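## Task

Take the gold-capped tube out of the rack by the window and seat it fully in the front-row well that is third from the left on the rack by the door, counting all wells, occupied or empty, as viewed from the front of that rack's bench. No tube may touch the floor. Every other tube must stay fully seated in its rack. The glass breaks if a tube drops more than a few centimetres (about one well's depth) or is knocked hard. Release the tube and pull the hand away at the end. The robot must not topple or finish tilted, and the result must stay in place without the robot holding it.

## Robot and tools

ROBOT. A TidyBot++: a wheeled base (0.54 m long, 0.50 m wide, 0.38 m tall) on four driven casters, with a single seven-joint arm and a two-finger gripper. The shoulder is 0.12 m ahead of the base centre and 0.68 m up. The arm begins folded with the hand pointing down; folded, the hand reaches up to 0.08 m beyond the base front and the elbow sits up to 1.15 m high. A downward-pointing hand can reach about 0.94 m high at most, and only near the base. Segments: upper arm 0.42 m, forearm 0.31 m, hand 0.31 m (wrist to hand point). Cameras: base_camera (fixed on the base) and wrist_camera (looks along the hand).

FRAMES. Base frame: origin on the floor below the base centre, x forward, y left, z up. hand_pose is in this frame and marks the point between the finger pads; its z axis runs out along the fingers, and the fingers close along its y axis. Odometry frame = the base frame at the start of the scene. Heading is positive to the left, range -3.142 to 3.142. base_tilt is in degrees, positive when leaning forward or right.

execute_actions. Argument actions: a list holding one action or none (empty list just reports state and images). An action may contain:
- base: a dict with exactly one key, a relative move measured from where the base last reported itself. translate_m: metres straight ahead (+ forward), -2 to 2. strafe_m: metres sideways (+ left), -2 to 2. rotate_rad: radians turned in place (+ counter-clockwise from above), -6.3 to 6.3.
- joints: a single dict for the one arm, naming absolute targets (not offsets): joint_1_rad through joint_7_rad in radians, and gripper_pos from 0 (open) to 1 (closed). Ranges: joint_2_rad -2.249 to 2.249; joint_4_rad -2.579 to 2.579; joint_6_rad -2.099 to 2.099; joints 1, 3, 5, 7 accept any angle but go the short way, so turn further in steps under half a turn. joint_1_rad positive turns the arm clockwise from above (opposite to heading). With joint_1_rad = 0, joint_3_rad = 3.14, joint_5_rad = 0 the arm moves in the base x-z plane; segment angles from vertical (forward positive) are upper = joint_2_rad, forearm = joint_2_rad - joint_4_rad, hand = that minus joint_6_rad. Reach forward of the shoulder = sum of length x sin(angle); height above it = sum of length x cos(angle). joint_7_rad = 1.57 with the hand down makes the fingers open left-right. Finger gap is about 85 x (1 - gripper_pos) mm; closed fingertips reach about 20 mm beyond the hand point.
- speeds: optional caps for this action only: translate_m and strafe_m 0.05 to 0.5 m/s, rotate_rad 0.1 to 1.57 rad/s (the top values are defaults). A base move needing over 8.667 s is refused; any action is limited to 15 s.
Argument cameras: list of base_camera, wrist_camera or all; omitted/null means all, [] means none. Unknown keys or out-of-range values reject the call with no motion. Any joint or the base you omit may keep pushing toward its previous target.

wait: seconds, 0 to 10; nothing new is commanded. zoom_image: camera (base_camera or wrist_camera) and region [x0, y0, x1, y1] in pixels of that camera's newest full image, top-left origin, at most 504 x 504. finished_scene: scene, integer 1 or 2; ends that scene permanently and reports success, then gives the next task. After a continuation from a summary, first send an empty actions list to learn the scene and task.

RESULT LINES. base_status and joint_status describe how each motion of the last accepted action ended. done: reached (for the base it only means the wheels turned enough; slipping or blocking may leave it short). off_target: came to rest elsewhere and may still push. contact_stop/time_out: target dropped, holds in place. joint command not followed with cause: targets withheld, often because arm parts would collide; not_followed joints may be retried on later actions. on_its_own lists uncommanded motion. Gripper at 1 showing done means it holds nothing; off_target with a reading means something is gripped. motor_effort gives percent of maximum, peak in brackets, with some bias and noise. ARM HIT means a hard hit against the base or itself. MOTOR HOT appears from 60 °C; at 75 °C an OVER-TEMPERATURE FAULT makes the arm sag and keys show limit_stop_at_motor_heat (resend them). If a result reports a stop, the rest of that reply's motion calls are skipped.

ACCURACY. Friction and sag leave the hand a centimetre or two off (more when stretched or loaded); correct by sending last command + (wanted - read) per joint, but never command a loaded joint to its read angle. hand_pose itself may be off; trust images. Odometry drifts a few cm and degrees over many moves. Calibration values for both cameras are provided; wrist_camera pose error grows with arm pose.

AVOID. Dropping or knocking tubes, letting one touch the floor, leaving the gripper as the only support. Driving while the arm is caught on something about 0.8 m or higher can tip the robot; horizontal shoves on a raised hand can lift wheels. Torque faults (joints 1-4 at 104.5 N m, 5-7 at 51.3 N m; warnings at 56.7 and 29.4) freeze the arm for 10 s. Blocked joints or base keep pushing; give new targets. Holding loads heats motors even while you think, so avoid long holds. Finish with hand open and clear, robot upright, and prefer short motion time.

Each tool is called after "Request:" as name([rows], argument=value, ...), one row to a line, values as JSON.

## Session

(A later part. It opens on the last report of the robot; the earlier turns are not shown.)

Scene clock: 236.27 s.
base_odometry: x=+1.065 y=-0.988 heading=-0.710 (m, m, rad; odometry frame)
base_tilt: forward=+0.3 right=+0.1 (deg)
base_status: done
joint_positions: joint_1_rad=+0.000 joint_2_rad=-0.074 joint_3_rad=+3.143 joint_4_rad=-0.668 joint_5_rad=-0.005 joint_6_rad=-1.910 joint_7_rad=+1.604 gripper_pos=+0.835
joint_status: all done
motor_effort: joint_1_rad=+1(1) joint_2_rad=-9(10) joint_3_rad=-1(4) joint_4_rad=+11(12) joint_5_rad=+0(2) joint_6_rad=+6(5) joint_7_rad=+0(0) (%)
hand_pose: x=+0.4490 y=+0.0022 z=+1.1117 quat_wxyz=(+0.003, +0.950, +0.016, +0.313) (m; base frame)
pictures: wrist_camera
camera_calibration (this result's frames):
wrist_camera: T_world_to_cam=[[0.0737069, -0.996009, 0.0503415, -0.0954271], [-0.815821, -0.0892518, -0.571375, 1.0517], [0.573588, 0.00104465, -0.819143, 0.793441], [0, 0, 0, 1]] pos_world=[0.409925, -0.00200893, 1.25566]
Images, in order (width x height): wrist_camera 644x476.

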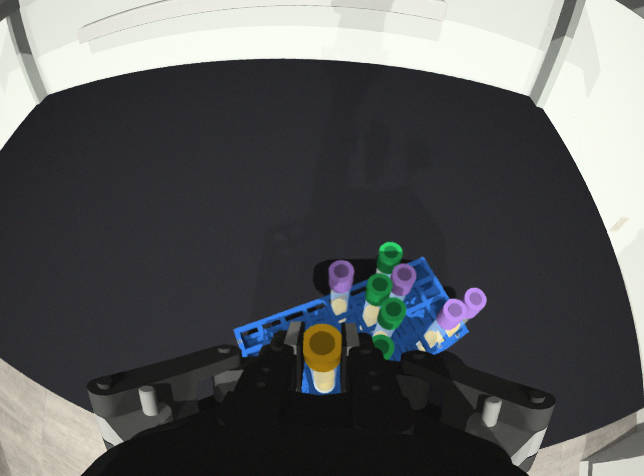

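Request:
execute_actions([
  {"joints":{"joint_2_rad":-0.139,"joint_4_rad":-0.803,"joint_6_rad":-1.796}},
], cameras=["wrist_camera"])

Request:
zoom_image(camera="wrist_camera", region=[220, 230, 500, 420])

Scene clock: 249.97 s.
base_odometry: x=+1.065 y=-0.988 heading=-0.710 (m, m, rad; odometry frame)
base_tilt: forward=+0.3 right=+0.1 (deg)
base_status: not commanded
joint_positions: joint_1_rad=+0.000 joint_2_rad=-0.116 joint_3_rad=+3.143 joint_4_rad=-0.784 joint_5_rad=-0.005 joint_6_rad=-1.841 joint_7_rad=+1.604 gripper_pos=+0.835
joint_status: all done
motor_effort: joint_1_rad=+1(2) joint_2_rad=-8(10) joint_3_rad=+0(1) joint_4_rad=+13(13) joint_5_rad=+0(0) joint_6_rad=+6(5) joint_7_rad=+0(0) (%)
hand_pose: x=+0.4489 y=+0.0022 z=+1.0954 quat_wxyz=(+0.003, +0.950, +0.016, +0.311) (m; base frame)
pictures: wrist_camera
camera_calibration (this result's frames):
wrist_camera: T_world_to_cam=[[0.0737306, -0.996044, 0.0496006, -0.0937915], [-0.81855, -0.0888531, -0.567522, 1.03933], [0.569684, 0.00124328, -0.821863, 0.784971], [0, 0, 0, 1]] pos_world=[0.41047, -0.00204891, 1.23963]
Images, in order (width x height): wrist_camera 644x476.

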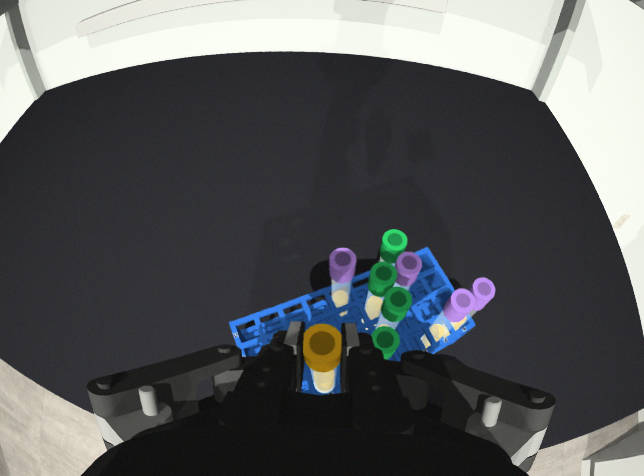

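Region (220, 230, 500, 420) of wrist_camera's 644x476 image, scaled by 1.800; it fills the top 342 rows of this view, and the rest is white.

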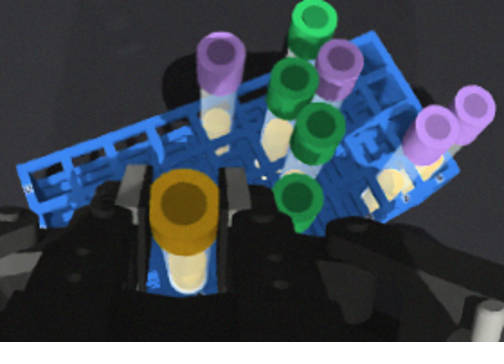

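Free so far. Continue.

Request:
execute_actions([
  {"joints":{"joint_2_rad":-0.176,"joint_4_rad":-0.9035,"joint_6_rad":-1.732}},
], cameras=["wrist_camera"])

Request:
zoom_image(camera="wrist_camera", region=[220, 220, 500, 420])

Scene clock: 253.73 s.
base_odometry: x=+1.065 y=-0.988 heading=-0.710 (m, m, rad; odometry frame)
base_tilt: forward=+0.3 right=+0.2 (deg)
base_status: not commanded
joint_positions: joint_1_rad=+0.000 joint_2_rad=-0.154 joint_3_rad=+3.143 joint_4_rad=-0.883 joint_5_rad=-0.005 joint_6_rad=-1.774 joint_7_rad=+1.604 gripper_pos=+0.835
joint_status: all done
motor_effort: joint_1_rad=+1(1) joint_2_rad=-9(9) joint_3_rad=+0(0) joint_4_rad=+13(13) joint_5_rad=+0(1) joint_6_rad=+6(6) joint_7_rad=+0(0) (%)
hand_pose: x=+0.4493 y=+0.0022 z=+1.0823 quat_wxyz=(+0.003, +0.949, +0.016, +0.314) (m; base frame)
pictures: wrist_camera
camera_calibration (this result's frames):
wrist_camera: T_world_to_cam=[[0.0731634, -0.996078, 0.0497655, -0.0930922], [-0.814677, -0.0884735, -0.573126, 1.03656], [0.575281, 0.001389, -0.817955, 0.767217], [0, 0, 0, 1]] pos_world=[0.40991, -0.00208437, 1.22626]
Images, in order (width x height): wrist_camera 644x476.

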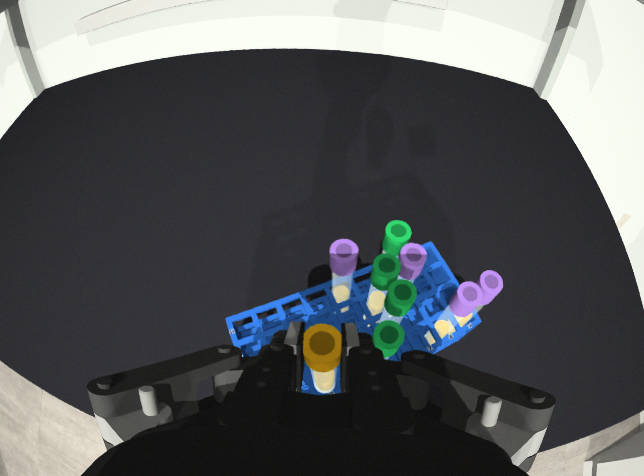

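Region (220, 220, 500, 420) of wrist_camera's 644x476 image, scaled by 1.800; it fills the top 360 rows of this view, and the rest is white.

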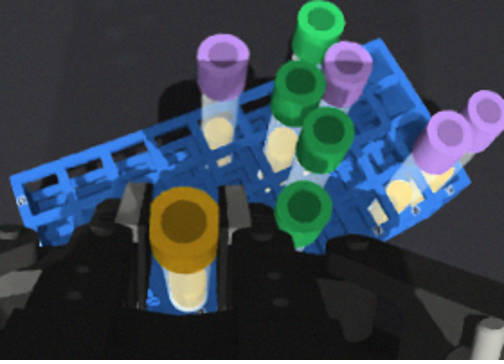

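Request:
zoom_image(camera="wrist_camera", region=[290, 340, 360, 400])

Region (290, 340, 360, 400) of wrist_camera's 644x476 image, scaled by 7.200; it fills the top 432 rows of this view, and the rest is white.

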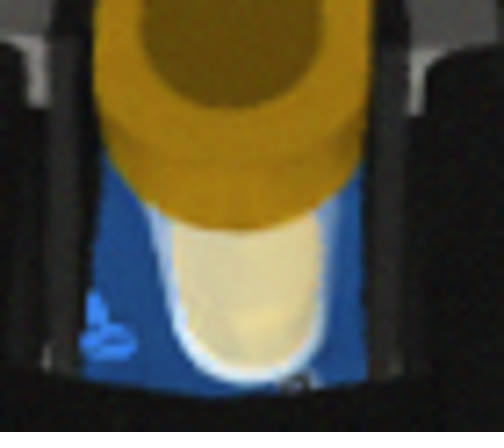

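Request:
execute_actions([
  {"joints":{"joint_2_rad":-0.2085,"joint_4_rad":-0.995,"joint_6_rad":-1.675}},
], cameras=["wrist_camera"])

Request:
zoom_image(camera="wrist_camera", region=[260, 280, 440, 410])

Scene clock: 264.40 s.
base_odometry: x=+1.065 y=-0.988 heading=-0.710 (m, m, rad; odometry frame)
base_tilt: forward=+0.2 right=+0.1 (deg)
base_status: not commanded
joint_positions: joint_1_rad=+0.000 joint_2_rad=-0.185 joint_3_rad=+3.143 joint_4_rad=-0.976 joint_5_rad=-0.005 joint_6_rad=-1.716 joint_7_rad=+1.604 gripper_pos=+0.835
joint_status: all done
motor_effort: joint_1_rad=+0(1) joint_2_rad=-8(9) joint_3_rad=-1(2) joint_4_rad=+14(13) joint_5_rad=-1(1) joint_6_rad=+5(6) joint_7_rad=+0(0) (%)
hand_pose: x=+0.4496 y=+0.0022 z=+1.0659 quat_wxyz=(+0.003, +0.950, +0.016, +0.312) (m; base frame)
pictures: wrist_camera
camera_calibration (this result's frames):
wrist_camera: T_world_to_cam=[[0.0731703, -0.996107, 0.0491563, -0.0916472], [-0.81716, -0.088136, -0.569633, 1.02478], [0.571748, 0.00151165, -0.820428, 0.75781], [0, 0, 0, 1]] pos_world=[0.410841, -0.00211579, 1.20998]
Images, in order (width x height): wrist_camera 644x476.

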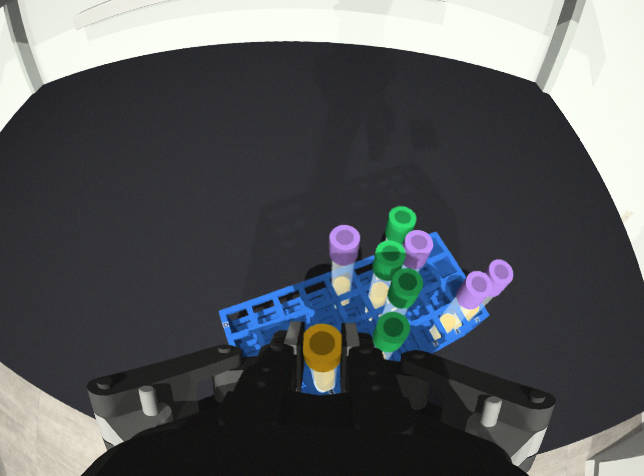

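Region (260, 280, 440, 410) of wrist_camera's 644x476 image, scaled by 2.800.

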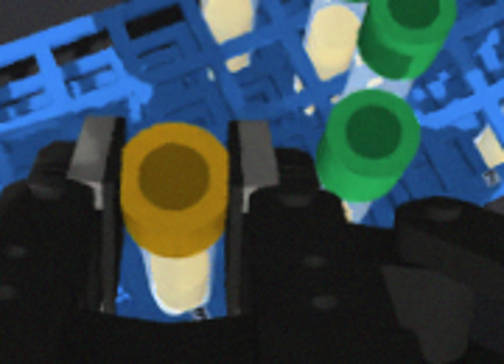

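Request:
execute_actions([
  {"joints":{"joint_2_rad":-0.233,"joint_4_rad":-1.065,"joint_6_rad":-1.63}},
], cameras=["wrist_camera"])

Request:
zoom_image(camera="wrist_camera", region=[260, 270, 440, 410])

Scene clock: 269.90 s.
base_odometry: x=+1.065 y=-0.988 heading=-0.710 (m, m, rad; odometry frame)
base_tilt: forward=+0.2 right=+0.1 (deg)
base_status: not commanded
joint_positions: joint_1_rad=+0.000 joint_2_rad=-0.210 joint_3_rad=+3.143 joint_4_rad=-1.046 joint_5_rad=-0.005 joint_6_rad=-1.670 joint_7_rad=+1.604 gripper_pos=+0.835
joint_status: all done
motor_effort: joint_1_rad=+2(1) joint_2_rad=-7(8) joint_3_rad=-1(0) joint_4_rad=+14(14) joint_5_rad=+0(1) joint_6_rad=+6(5) joint_7_rad=+0(0) (%)
hand_pose: x=+0.4492 y=+0.0022 z=+1.0537 quat_wxyz=(+0.003, +0.950, +0.016, +0.313) (m; base frame)
pictures: wrist_camera
camera_calibration (this result's frames):
wrist_camera: T_world_to_cam=[[0.0729445, -0.996131, 0.0490163, -0.0907704], [-0.816581, -0.0878691, -0.570504, 1.01818], [0.572604, 0.0015894, -0.819831, 0.747037], [0, 0, 0, 1]] pos_world=[0.410292, -0.00213982, 1.19777]
Images, in order (width x height): wrist_camera 644x476.

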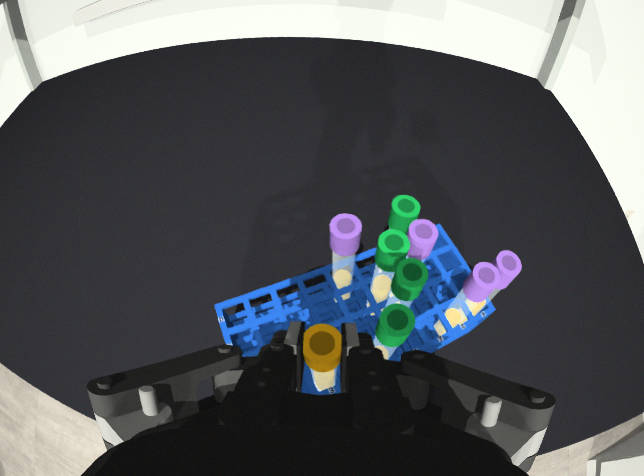

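Region (260, 270, 440, 410) of wrist_camera's 644x476 image, scaled by 2.800.

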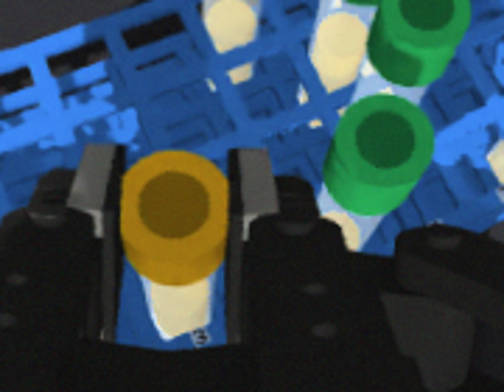

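Request:
execute_actions([
  {"joints":{"joint_2_rad":-0.255,"joint_4_rad":-1.13,"joint_6_rad":-1.588}},
], cameras=["wrist_camera"])

Request:
zoom_image(camera="wrist_camera", region=[260, 270, 440, 410])

Scene clock: 280.27 s.
base_odometry: x=+1.065 y=-0.988 heading=-0.710 (m, m, rad; odometry frame)
base_tilt: forward=+0.3 right=+0.1 (deg)
base_status: not commanded
joint_positions: joint_1_rad=+0.000 joint_2_rad=-0.232 joint_3_rad=+3.143 joint_4_rad=-1.111 joint_5_rad=-0.005 joint_6_rad=-1.628 joint_7_rad=+1.604 gripper_pos=+0.835
joint_status: all done
motor_effort: joint_1_rad=+2(2) joint_2_rad=-7(8) joint_3_rad=-1(0) joint_4_rad=+14(15) joint_5_rad=+0(0) joint_6_rad=+5(5) joint_7_rad=+0(0) (%)
hand_pose: x=+0.4489 y=+0.0022 z=+1.0409 quat_wxyz=(+0.003, +0.950, +0.016, +0.312) (m; base frame)
pictures: wrist_camera
camera_calibration (this result's frames):
wrist_camera: T_world_to_cam=[[0.0728848, -0.996152, 0.0486696, -0.0897277], [-0.8178, -0.0876252, -0.568792, 1.00934], [0.570868, 0.00165427, -0.82104, 0.738756], [0, 0, 0, 1]] pos_world=[0.410245, -0.00216104, 1.18502]
Images, in order (width x height): wrist_camera 644x476.

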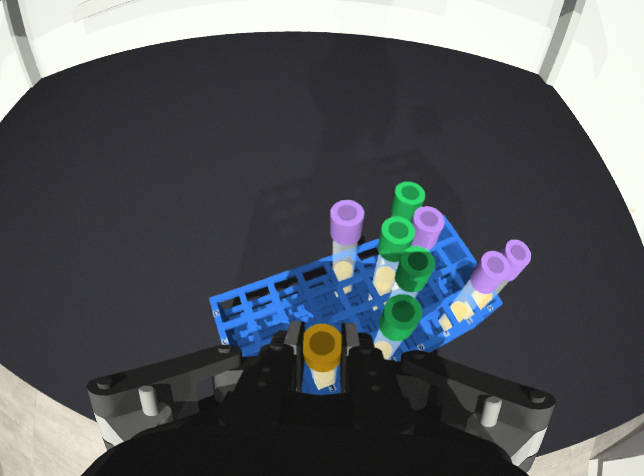

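Region (260, 270, 440, 410) of wrist_camera's 644x476 image, scaled by 2.800.

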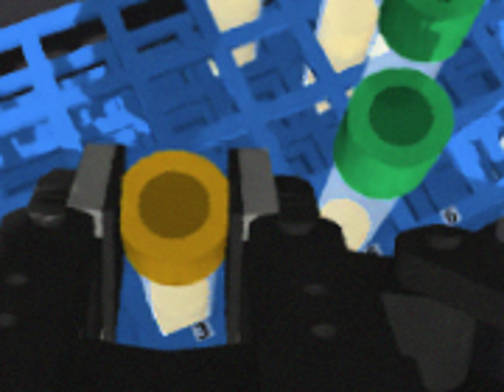

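Request:
execute_actions([
  {"joints":{"joint_2_rad":-0.271,"joint_4_rad":-1.18,"joint_6_rad":-1.555}},
], cameras=["wrist_camera"])

Request:
zoom_image(camera="wrist_camera", region=[260, 270, 440, 410])

Scene clock: 285.20 s.
base_odometry: x=+1.065 y=-0.988 heading=-0.710 (m, m, rad; odometry frame)
base_tilt: forward=+0.3 right=+0.2 (deg)
base_status: not commanded
joint_positions: joint_1_rad=+0.000 joint_2_rad=-0.255 joint_3_rad=+3.143 joint_4_rad=-1.154 joint_5_rad=-0.005 joint_6_rad=-1.592 joint_7_rad=+1.604 gripper_pos=+0.835
joint_status: all done
motor_effort: joint_1_rad=+1(1) joint_2_rad=-6(7) joint_3_rad=-1(1) joint_4_rad=+14(14) joint_5_rad=+0(1) joint_6_rad=+4(5) joint_7_rad=+0(0) (%)
hand_pose: x=+0.4473 y=+0.0022 z=+1.0371 quat_wxyz=(+0.003, +0.947, +0.015, +0.320) (m; base frame)
pictures: wrist_camera
camera_calibration (this result's frames):
wrist_camera: T_world_to_cam=[[0.0718859, -0.99617, 0.0497859, -0.0901434], [-0.807889, -0.0874266, -0.582814, 1.016], [0.584934, 0.00167466, -0.811079, 0.719926], [0, 0, 0, 1]] pos_world=[0.406186, -0.0021783, 1.18054]
Images, in order (width x height): wrist_camera 644x476.

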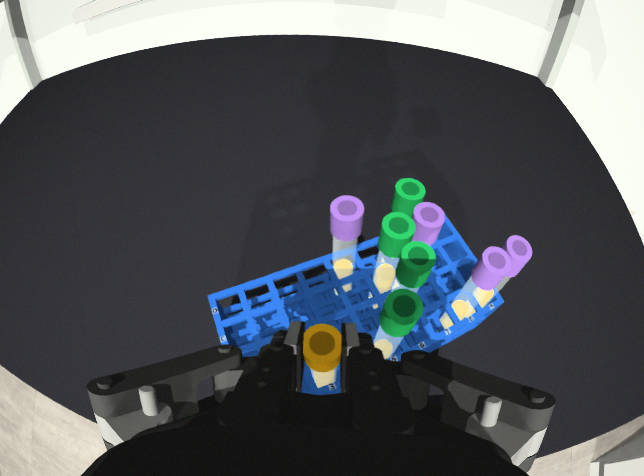

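Region (260, 270, 440, 410) of wrist_camera's 644x476 image, scaled by 2.800.

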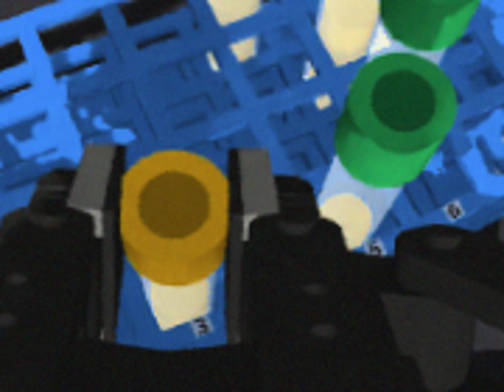

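Bottomed out. Release.

Request:
execute_actions([
  {"joints":{"gripper_pos":0.7,"joint_4_rad":-1.16}},
], cameras=["wrist_camera"])

Scene clock: 288.13 s.
base_odometry: x=+1.065 y=-0.988 heading=-0.710 (m, m, rad; odometry frame)
base_tilt: forward=+0.3 right=+0.1 (deg)
base_status: not commanded
joint_positions: joint_1_rad=+0.000 joint_2_rad=-0.255 joint_3_rad=+3.143 joint_4_rad=-1.154 joint_5_rad=-0.005 joint_6_rad=-1.592 joint_7_rad=+1.604 gripper_pos=+0.700
joint_status: all done
motor_effort: joint_1_rad=+1(1) joint_2_rad=-7(7) joint_3_rad=+0(1) joint_4_rad=+15(14) joint_5_rad=+0(0) joint_6_rad=+6(6) joint_7_rad=+0(0) (%)
hand_pose: x=+0.4473 y=+0.0022 z=+1.0371 quat_wxyz=(+0.003, +0.947, +0.015, +0.320) (m; base frame)
pictures: wrist_camera
camera_calibration (this result's frames):
wrist_camera: T_world_to_cam=[[0.0718828, -0.99617, 0.0497906, -0.0901486], [-0.807851, -0.0874268, -0.582866, 1.01606], [0.584987, 0.00167462, -0.811041, 0.719884], [0, 0, 0, 1]] pos_world=[0.40618, -0.00217823, 1.18057]
Images, in order (width x height): wrist_camera 644x476.

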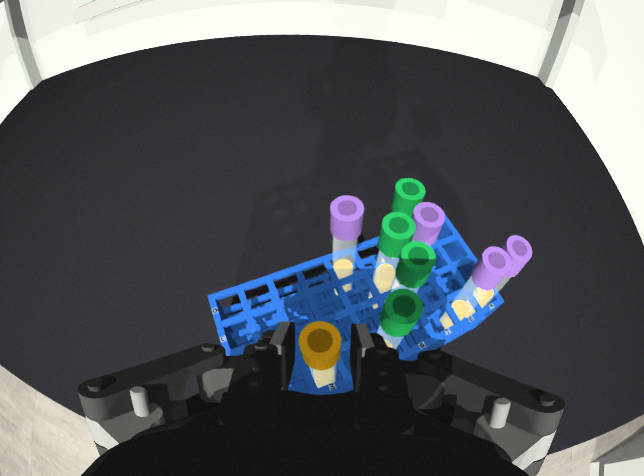

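Fingers are clear on both sides; back straight out.

Request:
execute_actions([
  {"base":{"translate_m":-0.25}},
], cameras=["wrist_camera"])

Request:
zoom_image(camera="wrist_camera", region=[220, 0, 500, 220])

Scene clock: 292.50 s.
base_odometry: x=+0.875 y=-0.825 heading=-0.710 (m, m, rad; odometry frame)
base_tilt: forward=+0.2 right=+0.1 (deg)
base_status: done
joint_positions: joint_1_rad=+0.000 joint_2_rad=-0.270 joint_3_rad=+3.143 joint_4_rad=-1.154 joint_5_rad=-0.005 joint_6_rad=-1.592 joint_7_rad=+1.604 gripper_pos=+0.700
joint_status: not commanded
motor_effort: joint_1_rad=+1(1) joint_2_rad=-6(11) joint_3_rad=-1(0) joint_4_rad=+14(15) joint_5_rad=+0(0) joint_6_rad=+6(6) joint_7_rad=+0(0) (%)
hand_pose: x=+0.4419 y=+0.0022 z=+1.0420 quat_wxyz=(+0.003, +0.945, +0.015, +0.327) (m; base frame)
pictures: wrist_camera
camera_calibration (this result's frames):
wrist_camera: T_world_to_cam=[[0.0711333, -0.996169, 0.0508697, -0.0907954], [-0.799007, -0.0874349, -0.594932, 1.02324], [0.5971, 0.00167426, -0.802165, 0.712386], [0, 0, 0, 1]] pos_world=[0.398665, -0.00217378, 1.18482]
Images, in order (width x height): wrist_camera 644x476.

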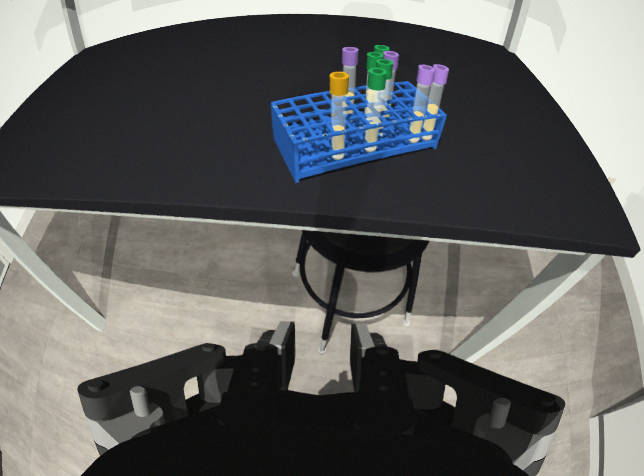

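Region (220, 0, 500, 220) of wrist_camera's 644x476 image, scaled by 1.800; it fills the top 396 rows of this view, and the rest is white.

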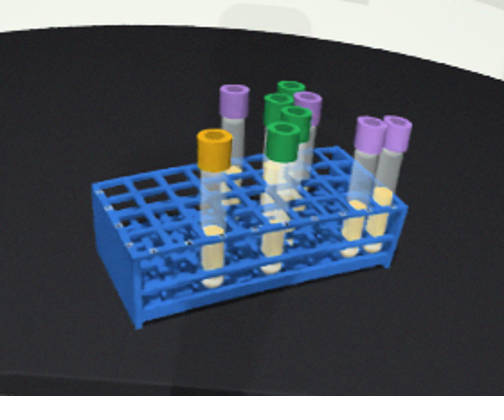

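Seated in well 3 of the front row.

Request:
finished_scene(scene=2)

The scene is finished: the task was done.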